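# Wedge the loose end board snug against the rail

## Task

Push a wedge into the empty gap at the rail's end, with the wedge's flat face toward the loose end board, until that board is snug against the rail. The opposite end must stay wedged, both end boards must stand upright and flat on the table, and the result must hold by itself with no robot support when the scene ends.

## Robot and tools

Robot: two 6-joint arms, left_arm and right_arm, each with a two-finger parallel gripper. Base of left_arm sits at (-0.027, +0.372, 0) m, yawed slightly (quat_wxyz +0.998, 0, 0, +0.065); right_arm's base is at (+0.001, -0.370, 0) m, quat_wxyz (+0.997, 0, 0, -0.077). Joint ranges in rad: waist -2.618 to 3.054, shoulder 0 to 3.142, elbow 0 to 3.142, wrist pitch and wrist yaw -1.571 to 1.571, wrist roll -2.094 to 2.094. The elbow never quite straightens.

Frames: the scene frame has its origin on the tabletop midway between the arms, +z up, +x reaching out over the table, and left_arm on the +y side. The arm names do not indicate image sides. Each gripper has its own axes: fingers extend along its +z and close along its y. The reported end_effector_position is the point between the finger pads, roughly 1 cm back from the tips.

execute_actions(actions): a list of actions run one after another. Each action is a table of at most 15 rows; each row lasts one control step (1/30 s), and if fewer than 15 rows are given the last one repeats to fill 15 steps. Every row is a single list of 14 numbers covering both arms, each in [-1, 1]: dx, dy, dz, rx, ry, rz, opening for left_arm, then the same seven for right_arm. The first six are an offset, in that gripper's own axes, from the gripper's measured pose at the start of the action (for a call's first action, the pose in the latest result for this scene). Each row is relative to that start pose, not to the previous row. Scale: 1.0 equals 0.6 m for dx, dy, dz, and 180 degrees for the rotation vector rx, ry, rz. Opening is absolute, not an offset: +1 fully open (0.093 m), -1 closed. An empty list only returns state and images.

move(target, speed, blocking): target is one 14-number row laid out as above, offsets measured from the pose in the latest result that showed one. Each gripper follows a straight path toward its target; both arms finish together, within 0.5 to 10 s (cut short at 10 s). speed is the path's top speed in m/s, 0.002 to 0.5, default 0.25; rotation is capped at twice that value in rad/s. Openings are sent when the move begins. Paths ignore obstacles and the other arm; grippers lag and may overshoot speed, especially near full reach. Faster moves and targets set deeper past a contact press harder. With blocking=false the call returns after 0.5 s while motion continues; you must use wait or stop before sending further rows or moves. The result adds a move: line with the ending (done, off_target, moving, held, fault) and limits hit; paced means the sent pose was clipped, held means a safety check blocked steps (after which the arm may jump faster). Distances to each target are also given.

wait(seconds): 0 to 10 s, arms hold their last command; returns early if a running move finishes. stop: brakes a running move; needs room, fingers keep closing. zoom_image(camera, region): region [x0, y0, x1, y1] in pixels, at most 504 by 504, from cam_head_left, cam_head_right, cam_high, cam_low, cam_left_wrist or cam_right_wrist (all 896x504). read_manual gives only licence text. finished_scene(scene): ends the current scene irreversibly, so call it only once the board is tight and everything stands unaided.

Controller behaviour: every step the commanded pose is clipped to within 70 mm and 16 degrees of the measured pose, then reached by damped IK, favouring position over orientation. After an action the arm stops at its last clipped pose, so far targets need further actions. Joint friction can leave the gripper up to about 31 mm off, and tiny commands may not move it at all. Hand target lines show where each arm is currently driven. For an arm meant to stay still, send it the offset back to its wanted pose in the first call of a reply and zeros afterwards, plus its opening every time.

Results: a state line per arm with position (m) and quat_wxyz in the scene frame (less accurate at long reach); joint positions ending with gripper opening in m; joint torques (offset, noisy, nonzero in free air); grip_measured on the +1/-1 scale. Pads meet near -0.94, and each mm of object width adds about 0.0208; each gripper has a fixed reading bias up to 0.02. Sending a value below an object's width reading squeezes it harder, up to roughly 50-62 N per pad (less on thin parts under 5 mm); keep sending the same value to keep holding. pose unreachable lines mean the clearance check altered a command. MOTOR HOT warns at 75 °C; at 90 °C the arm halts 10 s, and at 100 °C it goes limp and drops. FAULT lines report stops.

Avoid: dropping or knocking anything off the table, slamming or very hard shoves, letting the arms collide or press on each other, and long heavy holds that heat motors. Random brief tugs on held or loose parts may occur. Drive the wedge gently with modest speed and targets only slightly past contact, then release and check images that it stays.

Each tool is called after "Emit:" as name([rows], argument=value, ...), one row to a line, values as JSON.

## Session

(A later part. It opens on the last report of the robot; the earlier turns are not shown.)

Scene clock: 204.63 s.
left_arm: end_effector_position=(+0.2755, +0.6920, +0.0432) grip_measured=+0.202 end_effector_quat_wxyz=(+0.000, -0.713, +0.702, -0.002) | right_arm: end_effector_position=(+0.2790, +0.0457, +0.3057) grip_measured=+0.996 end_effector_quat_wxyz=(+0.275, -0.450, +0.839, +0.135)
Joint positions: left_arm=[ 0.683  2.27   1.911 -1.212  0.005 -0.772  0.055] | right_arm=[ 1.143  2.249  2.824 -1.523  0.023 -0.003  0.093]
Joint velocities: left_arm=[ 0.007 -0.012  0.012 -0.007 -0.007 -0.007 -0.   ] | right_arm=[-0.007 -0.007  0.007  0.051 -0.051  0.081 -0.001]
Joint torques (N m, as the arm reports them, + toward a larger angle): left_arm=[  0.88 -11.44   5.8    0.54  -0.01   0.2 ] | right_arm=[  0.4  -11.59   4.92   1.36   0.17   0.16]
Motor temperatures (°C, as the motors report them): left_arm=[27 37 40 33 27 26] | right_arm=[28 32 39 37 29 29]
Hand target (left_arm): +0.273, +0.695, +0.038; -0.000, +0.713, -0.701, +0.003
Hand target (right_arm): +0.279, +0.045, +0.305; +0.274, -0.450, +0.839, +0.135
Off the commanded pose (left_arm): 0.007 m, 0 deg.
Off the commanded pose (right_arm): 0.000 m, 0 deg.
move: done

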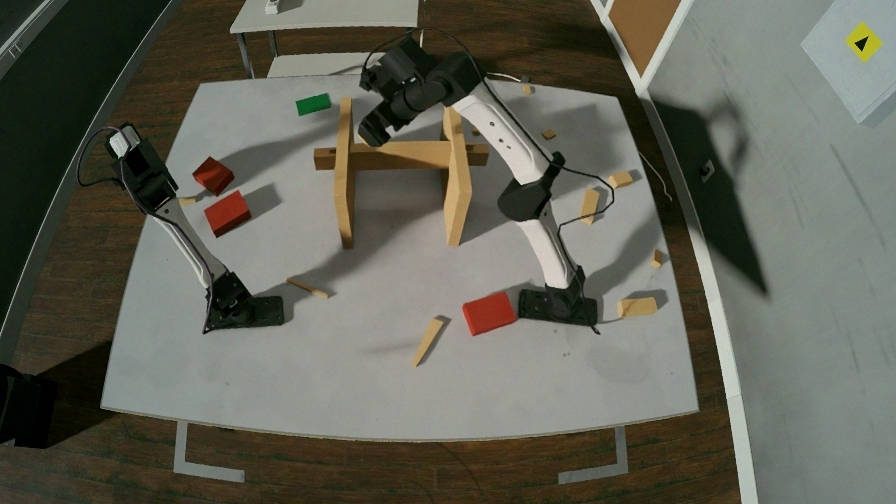

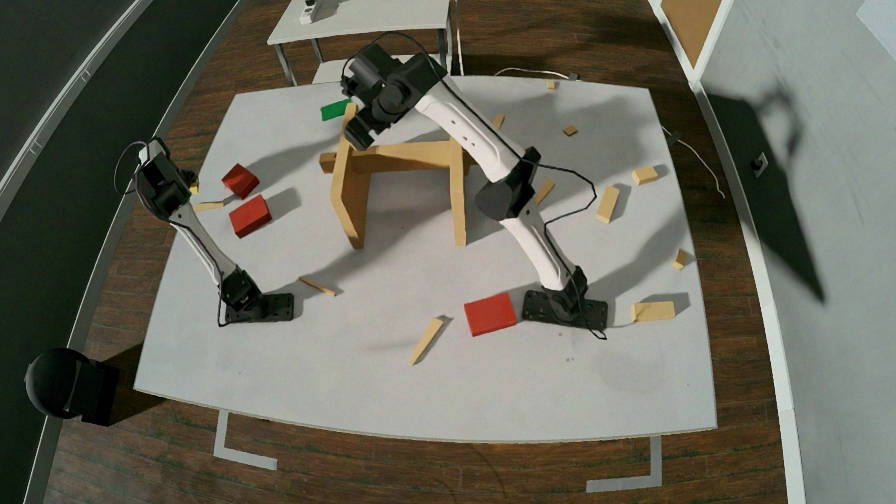

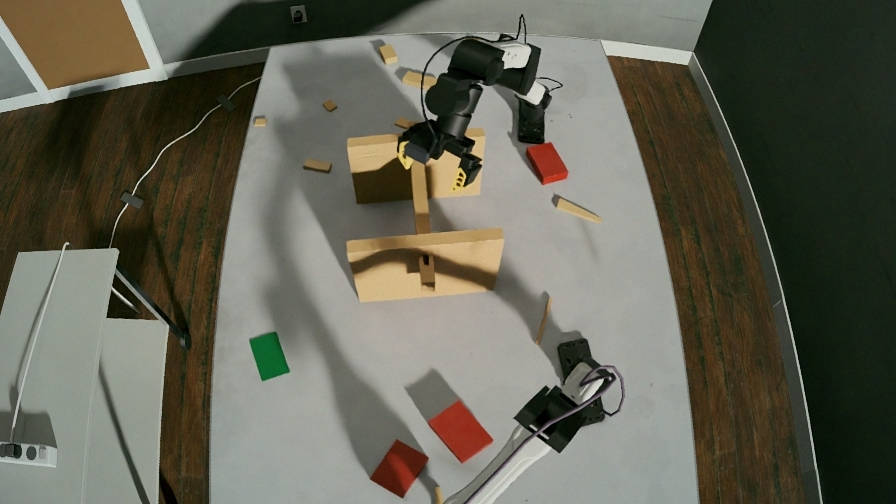

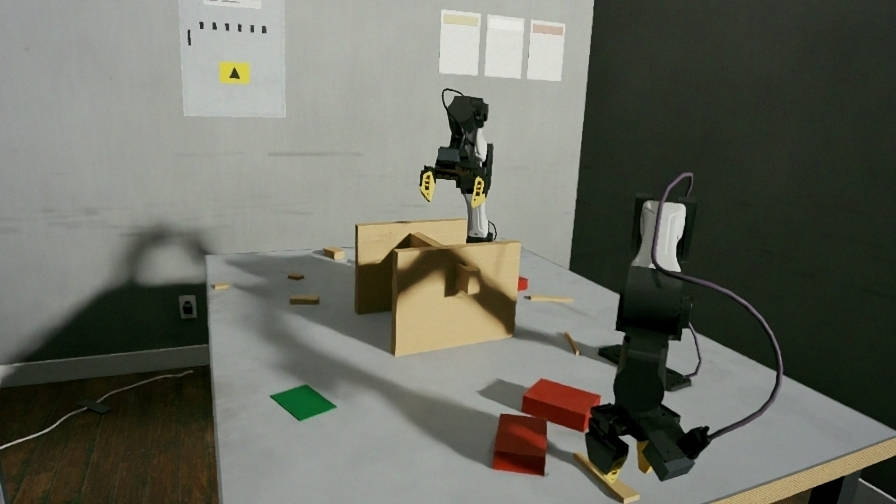

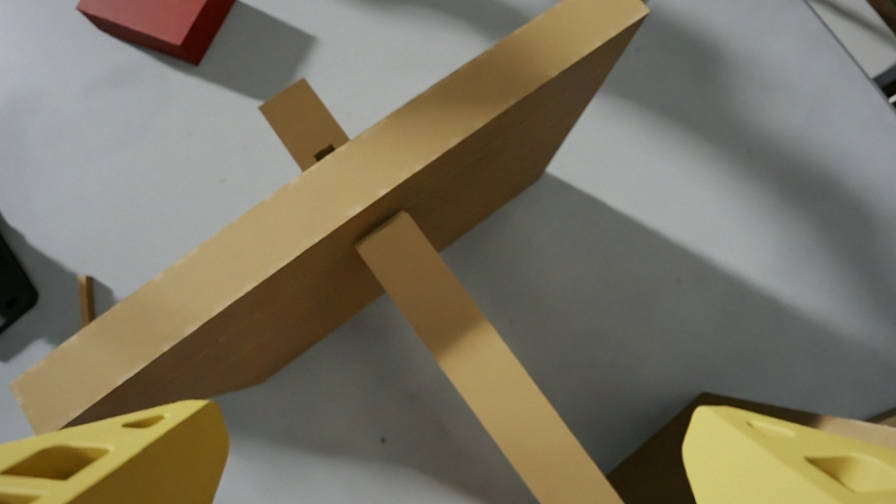

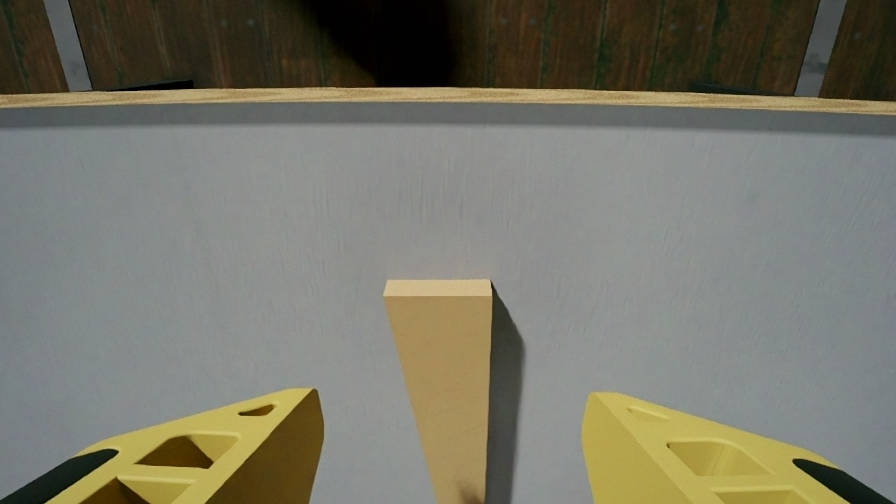

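Emit:
move(target=[-0.006, 0.006, 0.056, 0, 0, 0, 0.2, 0, 0, 0, 0, 0, 0, 1], speed=0.04)

Scene clock: 220.50 s.
left_arm: end_effector_position=(+0.2754, +0.6919, +0.0146) grip_measured=+0.202 end_effector_quat_wxyz=(-0.001, -0.711, +0.703, -0.002) | right_arm: end_effector_position=(+0.2790, +0.0457, +0.3057) grip_measured=+0.996 end_effector_quat_wxyz=(+0.275, -0.450, +0.839, +0.135)
Joint positions: left_arm=[ 0.683  2.293  1.835 -1.114  0.005 -0.767  0.055] | right_arm=[ 1.143  2.249  2.824 -1.523  0.023 -0.003  0.093]
Joint velocities: left_arm=[ 0.002 -0.007 -0.012  0.007  0.066  0.007 -0.   ] | right_arm=[-0.012  0.007  0.007  0.022  0.022  0.037 -0.001]
Joint torques (N m, as the arm reports them, + toward a larger angle): left_arm=[  0.97 -11.64   5.8    0.53  -0.05   0.15] | right_arm=[  0.41 -11.57   4.95   1.37   0.17   0.15]
Motor temperatures (°C, as the motors report them): left_arm=[27 42 39 33 27 26] | right_arm=[28 35 37 38 29 29]
Hand target (left_arm): +0.272, +0.696, +0.010; +0.000, +0.713, -0.702, +0.002
Hand target (right_arm): +0.279, +0.046, +0.306; +0.275, -0.450, +0.839, +0.135
Off the commanded pose (left_arm): 0.007 m, 0 deg.
Off the commanded pose (right_arm): 0.000 m, 0 deg.
move: done

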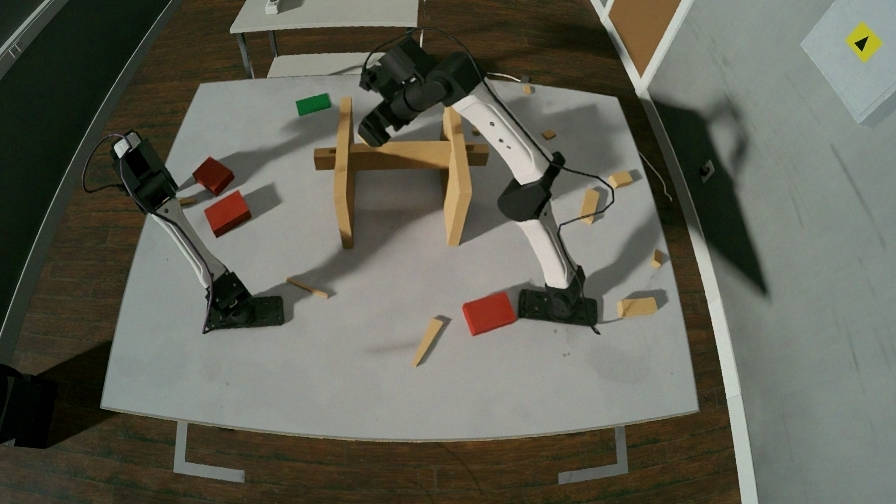

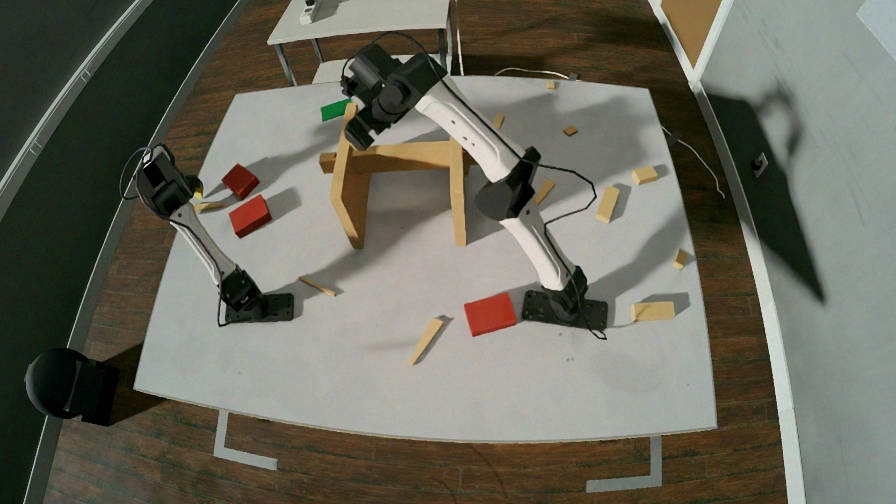

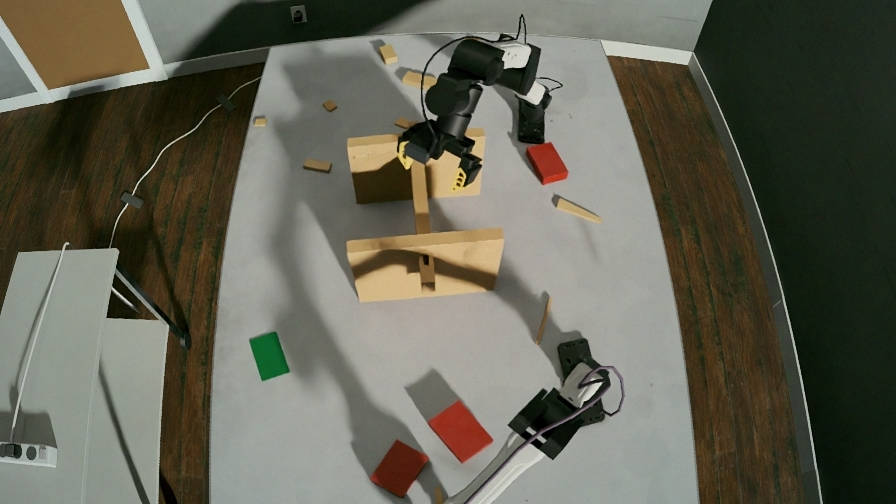

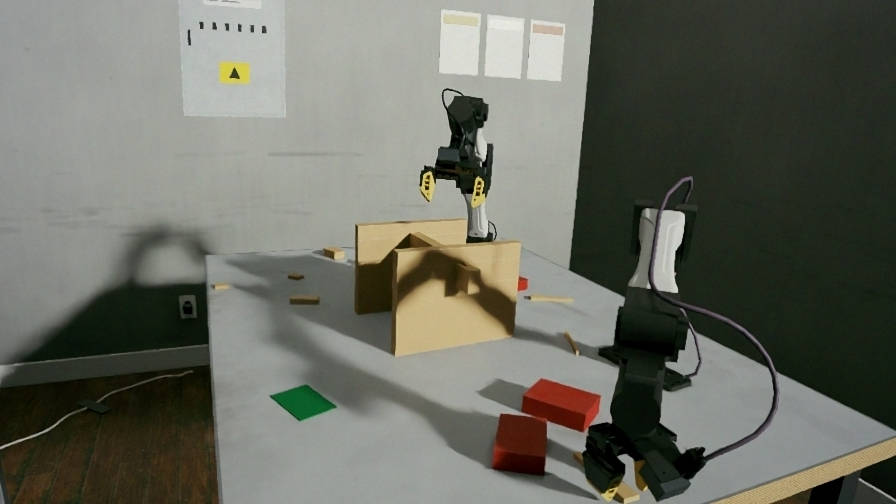

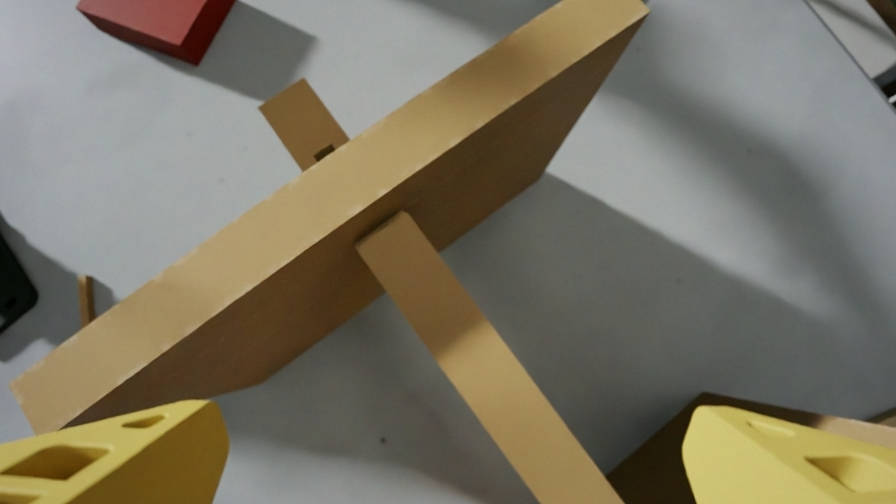

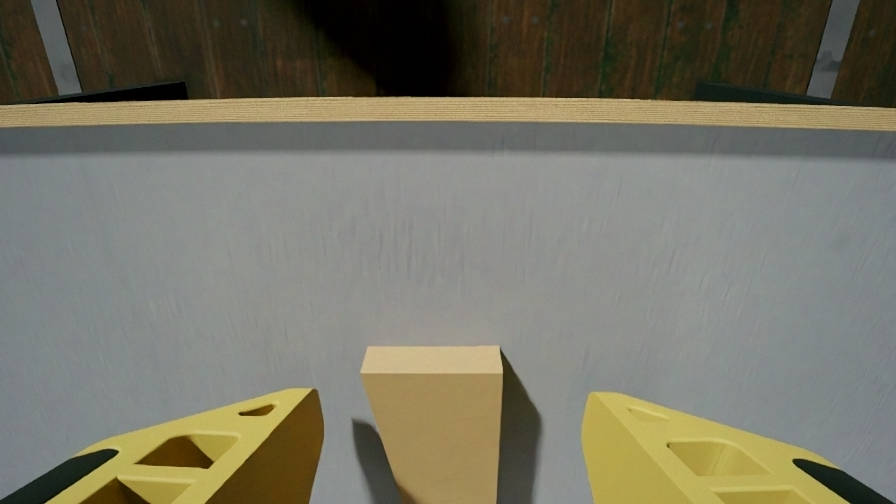

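Emit:
move(target=[-0.0117, 0.0117, 0.0117, 0, 0, 0, 0.2, 0, 0, 0, 0, 0, 0, 1], speed=0.02)

Scene clock: 228.53 s.
left_arm: end_effector_position=(+0.2726, +0.6966, +0.0146) grip_measured=+0.202 end_effector_quat_wxyz=(+0.002, -0.710, +0.704, -0.002) | right_arm: end_effector_position=(+0.2790, +0.0457, +0.3057) grip_measured=+0.996 end_effector_quat_wxyz=(+0.275, -0.450, +0.839, +0.135)
Joint positions: left_arm=[ 0.695  2.293  1.835 -1.108  0.005 -0.753  0.055] | right_arm=[ 1.143  2.249  2.824 -1.523  0.023 -0.003  0.093]
Joint velocities: left_arm=[-0.007 -0.017 -0.007 -0.022 -0.022 -0.066  0.   ] | right_arm=[ 0.012 -0.012  0.007 -0.007  0.066  0.022 -0.   ]
Joint torques (N m, as the arm reports them, + toward a larger angle): left_arm=[  0.84 -11.36   5.39   0.53  -0.03   0.21] | right_arm=[  0.4  -11.57   4.96   1.36   0.17   0.14]
Motor temperatures (°C, as the motors report them): left_arm=[27 44 38 33 27 26] | right_arm=[28 36 37 38 29 29]
Hand target (left_arm): +0.268, +0.699, +0.008; +0.001, +0.711, -0.703, +0.003
Hand target (right_arm): +0.279, +0.046, +0.306; +0.275, -0.450, +0.839, +0.135
Off the commanded pose (left_arm): 0.009 m, 0 deg.
Off the commanded pose (right_arm): 0.000 m, 0 deg.
move: done

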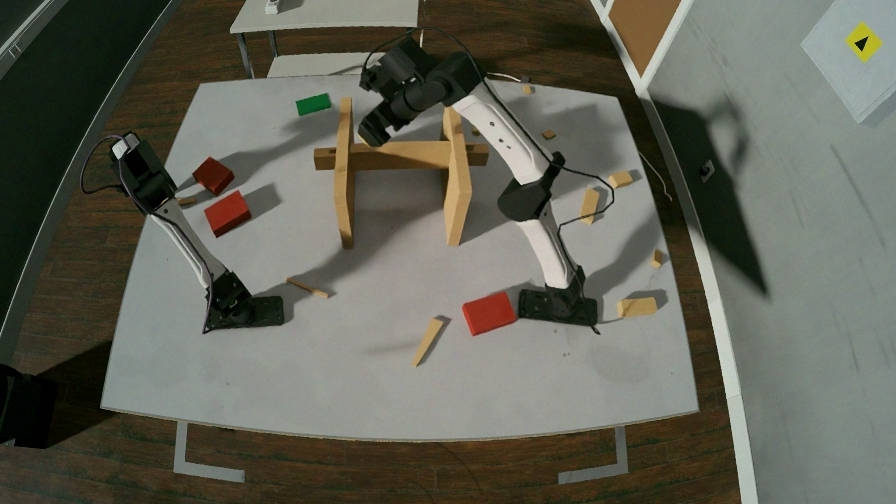

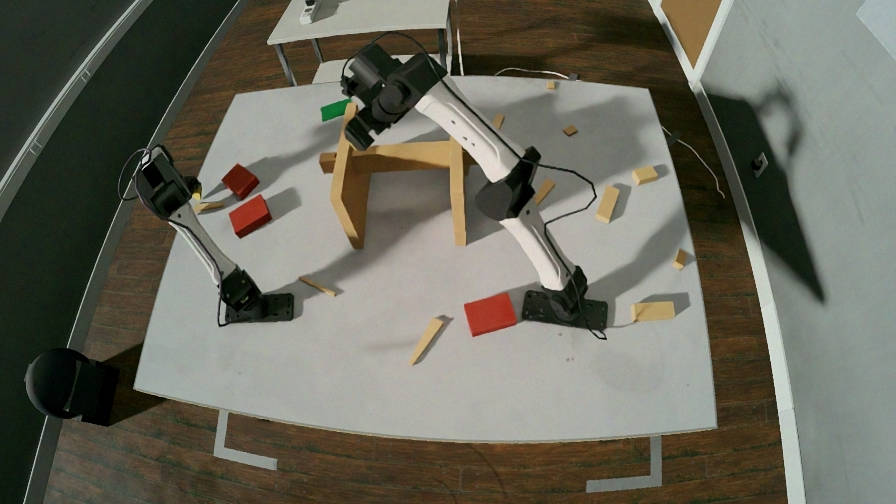

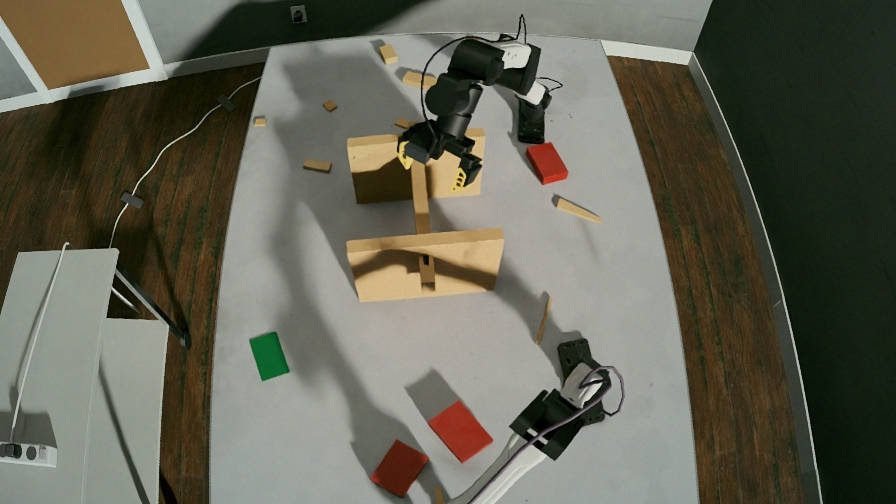

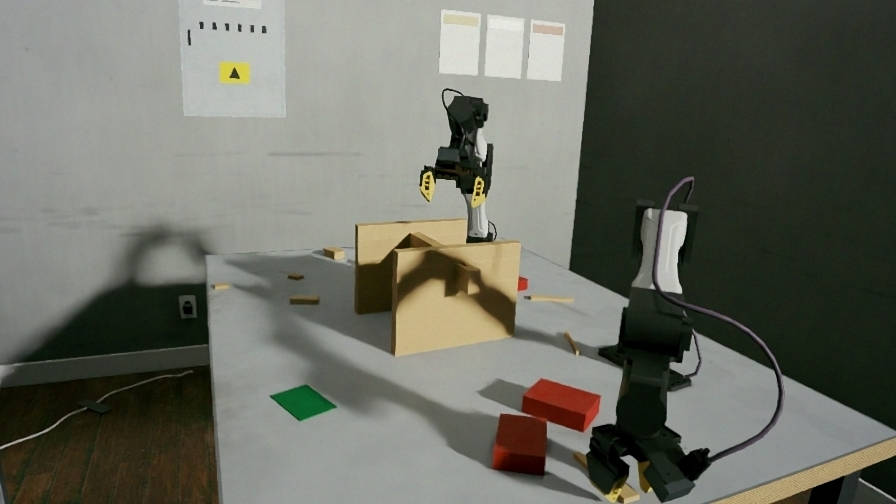

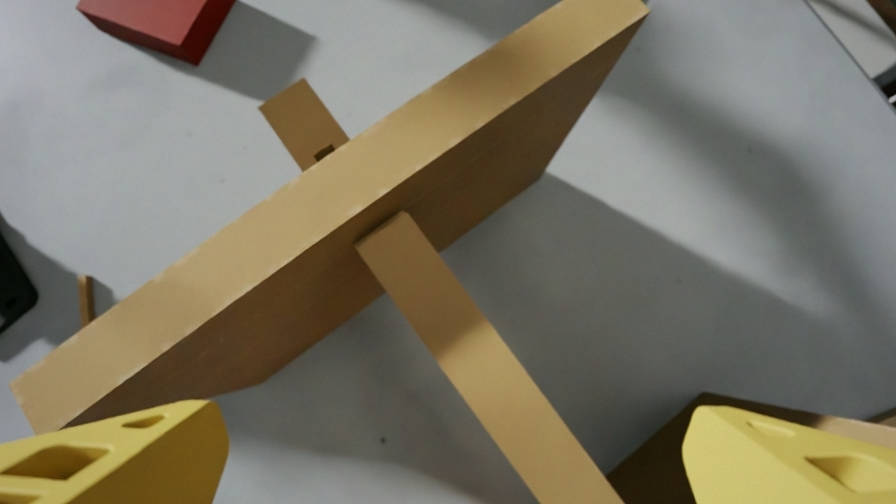

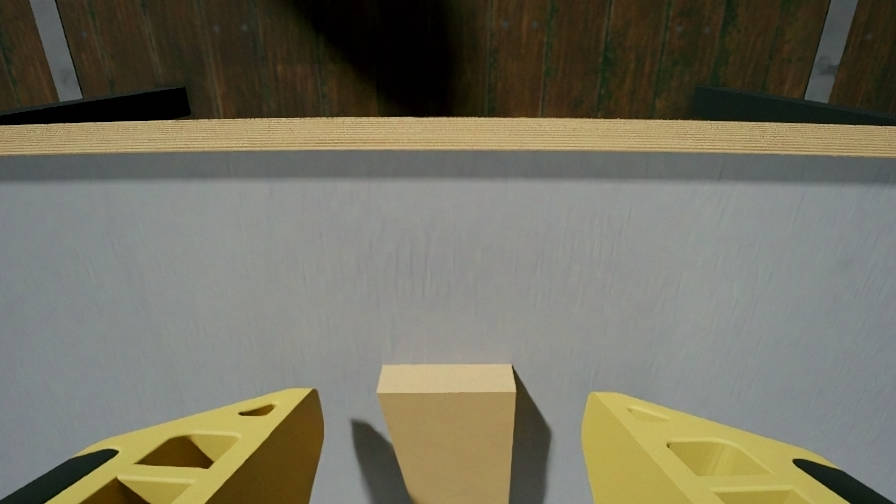

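Emit:
move(target=[0, 0, 0.018, 0, 0, 0, 0.2, 0, 0, 0, 0, 0, 0, 1], speed=0.015)

Scene clock: 232.37 s.
left_arm: end_effector_position=(+0.2731, +0.6971, +0.0117) grip_measured=+0.202 end_effector_quat_wxyz=(+0.005, -0.710, +0.704, -0.002) | right_arm: end_effector_position=(+0.2790, +0.0457, +0.3057) grip_measured=+0.996 end_effector_quat_wxyz=(+0.275, -0.450, +0.839, +0.135)
Joint positions: left_arm=[ 0.695  2.293  1.823 -1.091  0.005 -0.752  0.055] | right_arm=[ 1.143  2.249  2.824 -1.523  0.023 -0.003  0.093]
Joint velocities: left_arm=[-0.012 -0.007  0.007  0.037  0.066  0.007  0.001] | right_arm=[-0.007  0.002  0.002 -0.037 -0.051 -0.022 -0.001]
Joint torques (N m, as the arm reports them, + toward a larger angle): left_arm=[  0.32 -10.99   5.71   0.55  -0.04   0.07] | right_arm=[  0.41 -11.57   4.96   1.36   0.17   0.15]
Motor temperatures (°C, as the motors report them): left_arm=[27 45 38 33 27 26] | right_arm=[28 37 37 38 29 29]
Hand target (left_arm): +0.273, +0.697, +0.004; -0.002, +0.710, -0.704, +0.002
Hand target (right_arm): +0.279, +0.046, +0.306; +0.275, -0.450, +0.839, +0.135
Off the commanded pose (left_arm): 0.008 m, 0 deg.
Off the commanded pose (right_arm): 0.000 m, 0 deg.
move: done

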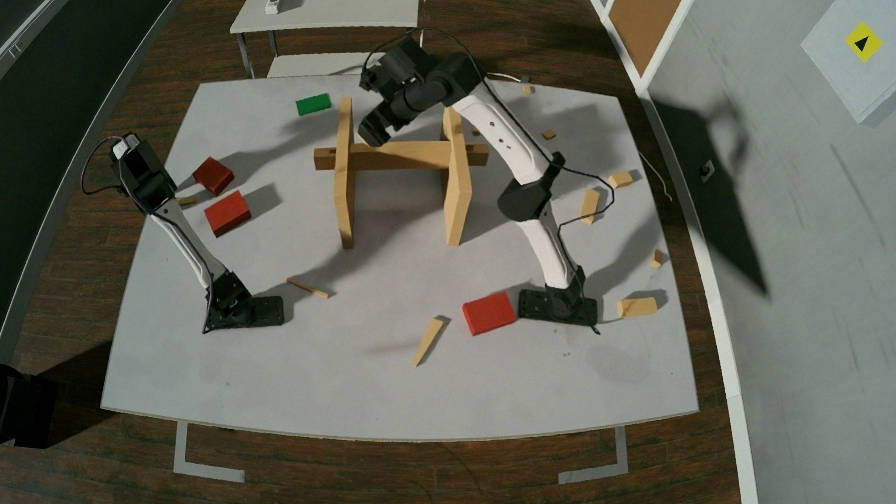

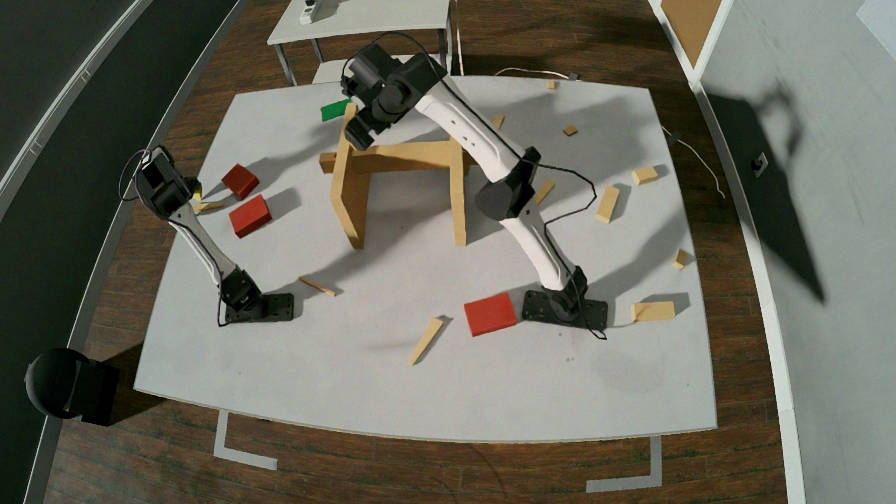

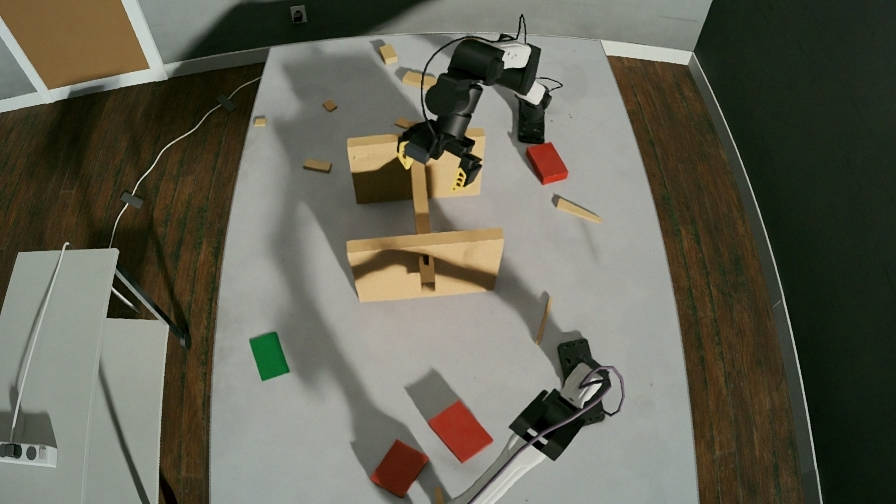

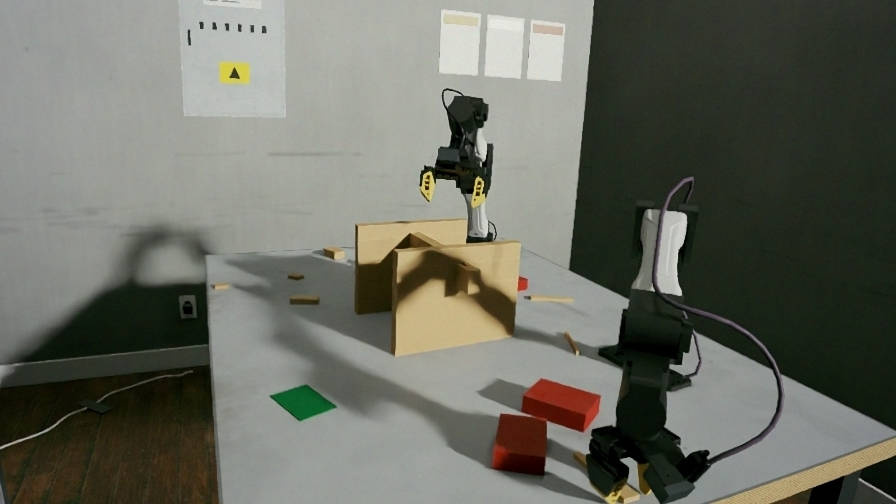

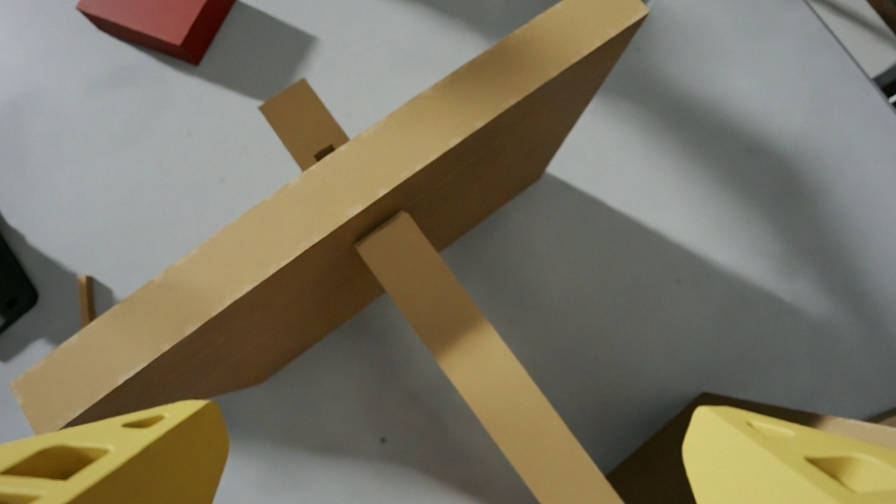

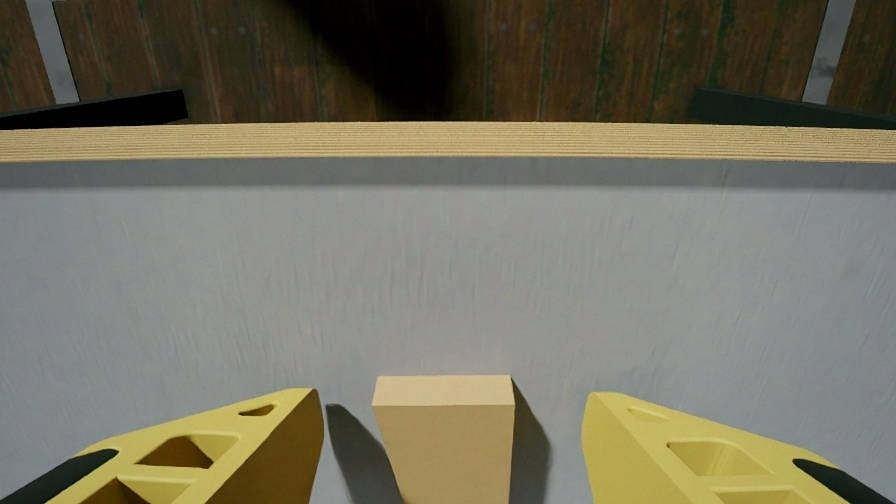

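Emit:
execute_actions([
  [[0,0,0,0,0,0,0.1,0,0,0,0,0,0,1],[0,0,0,0,0,0,0.0,0,0,0,0,0,0,1],[0,0,0,0,0,0,-0.1,0,0,0,0,0,0,1],[0,0,0,0,0,0,-0.18,0,0,0,0,0,0,1],[0,0,0,0,0,0,-0.24,0,0,0,0,0,0,1],[0,0,0,0,0,0,-0.28,0,0,0,0,0,0,1],[0,0,0,0,0,0,-0.31,0,0,0,0,0,0,1],[0,0,0,0,0,0,-0.34,0,0,0,0,0,0,1],[0,0,0,0,0,0,-0.36,0,0,0,0,0,0,1],[0,0,0,0,0,0,-0.38,0,0,0,0,0,0,1],[0,0,0,0,0,0,-0.40,0,0,0,0,0,0,1],[0,0,0,0,0,0,-0.42,0,0,0,0,0,0,1],[0,0,0,0,0,0,-0.44,0,0,0,0,0,0,1],[0,0,0,0,0,0,-0.46,0,0,0,0,0,0,1],[0,0,0,0,0,0,-0.48,0,0,0,0,0,0,1]],
  [[0,0,0,0,0,0,-0.50,0,0,0,0,0,0,1],[0,0,0,0,0,0,-0.52,0,0,0,0,0,0,1],[0,0,0,0,0,0,-0.54,0,0,0,0,0,0,1],[0,0,0,0,0,0,-0.56,0,0,0,0,0,0,1],[0,0,0,0,0,0,-0.58,0,0,0,0,0,0,1]],
])

Scene clock: 239.73 s.
left_arm: end_effector_position=(+0.2734, +0.6974, +0.0117) grip_measured=-0.562 end_effector_quat_wxyz=(+0.006, -0.710, +0.704, -0.002) | right_arm: end_effector_position=(+0.2790, +0.0457, +0.3057) grip_measured=+0.996 end_effector_quat_wxyz=(+0.275, -0.450, +0.839, +0.135)
Joint positions: left_arm=[ 0.695  2.293  1.823 -1.089  0.005 -0.752  0.018] | right_arm=[ 1.143  2.249  2.824 -1.523  0.023 -0.003  0.093]
Joint velocities: left_arm=[-0.007  0.007 -0.007 -0.066  0.051 -0.037  0.   ] | right_arm=[ 0.002 -0.007 -0.002  0.007  0.022  0.007  0.001]
Joint torques (N m, as the arm reports them, + toward a larger angle): left_arm=[  0.16 -11.94   6.69   0.37  -0.03   0.08] | right_arm=[  0.39 -11.57   4.95   1.37   0.17   0.15]
Motor temperatures (°C, as the motors report them): left_arm=[27 47 38 32 27 26] | right_arm=[28 38 37 39 29 29]
Hand target (left_arm): +0.273, +0.697, +0.012; -0.006, +0.710, -0.704, +0.002
Hand target (right_arm): +0.279, +0.046, +0.306; +0.275, -0.450, +0.839, +0.135
Off the commanded pose (left_arm): 0.000 m, 0 deg.
Off the commanded pose (right_arm): 0.000 m, 0 deg.

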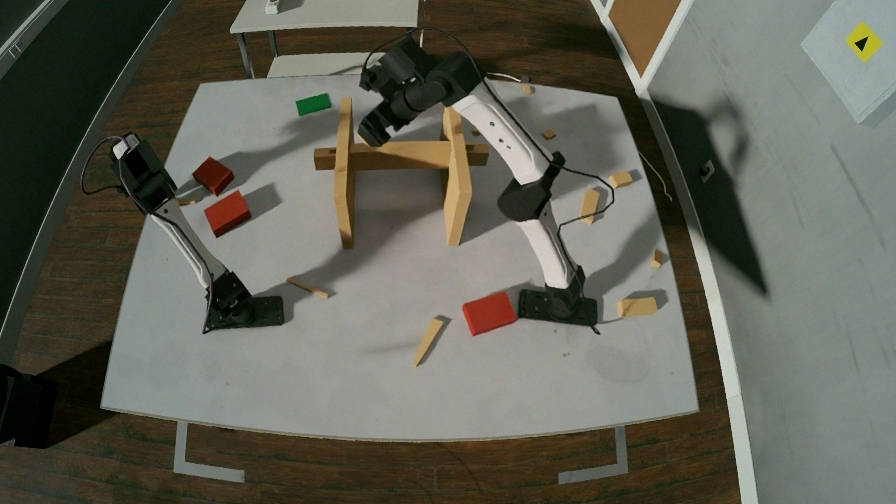

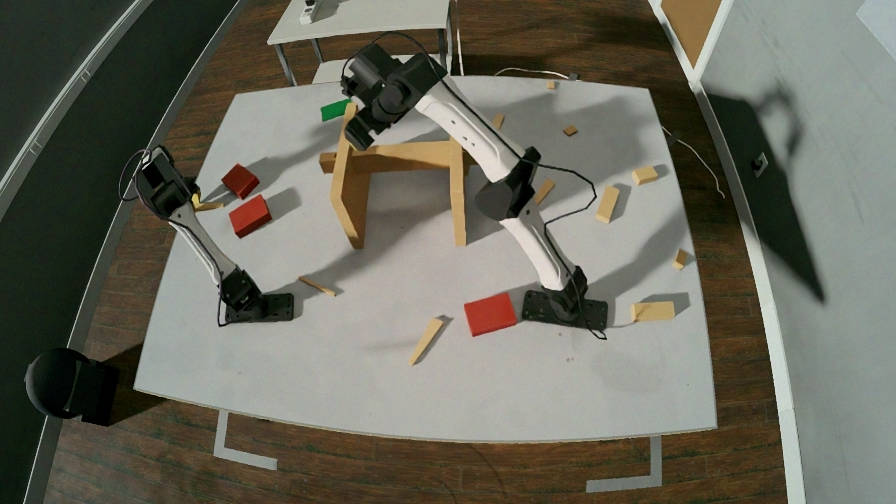

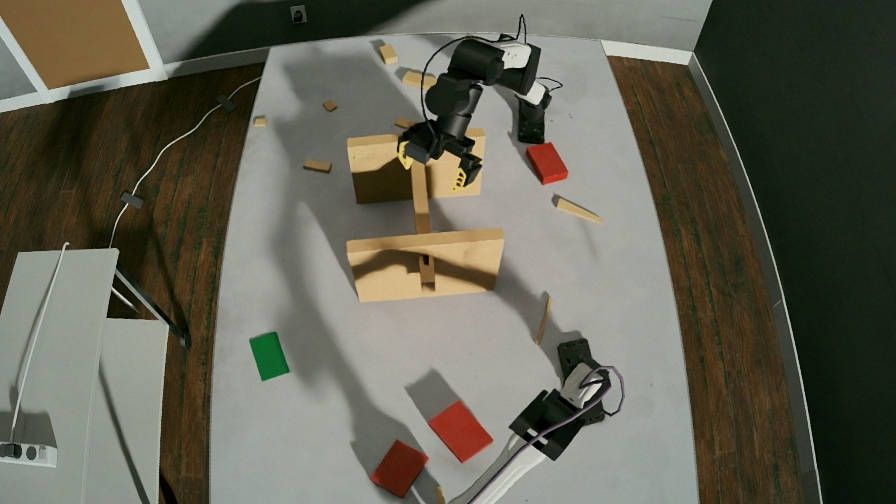

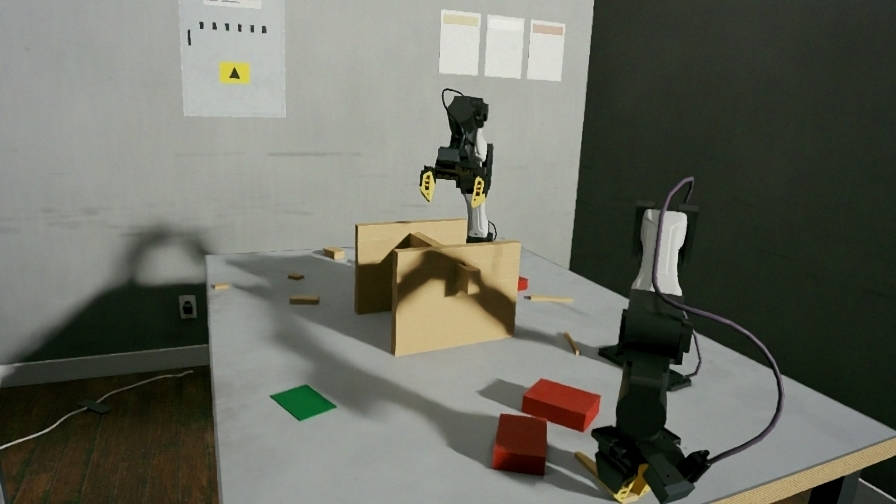

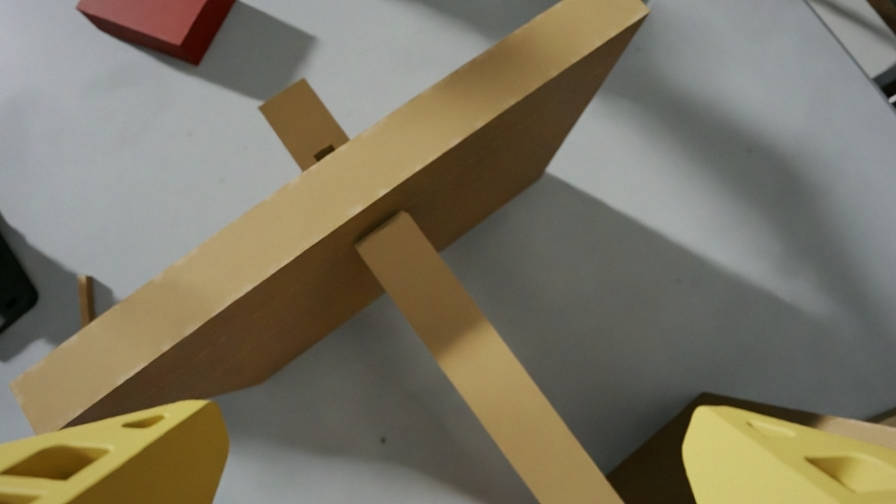

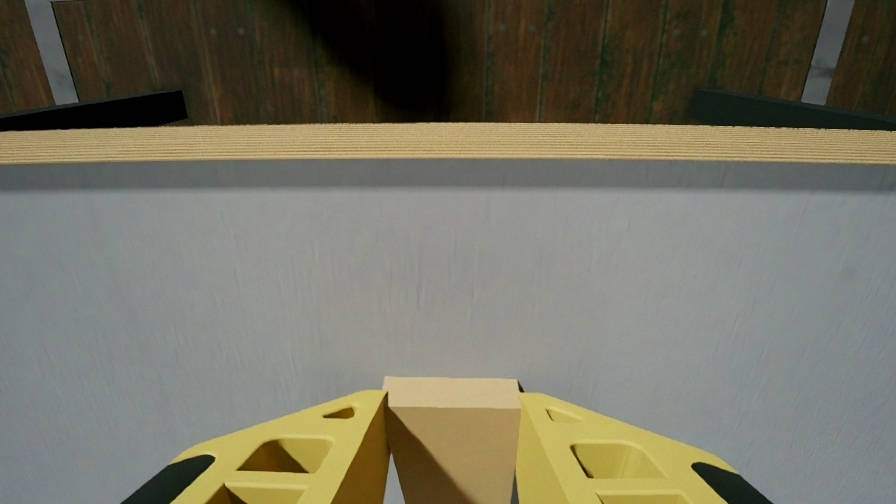

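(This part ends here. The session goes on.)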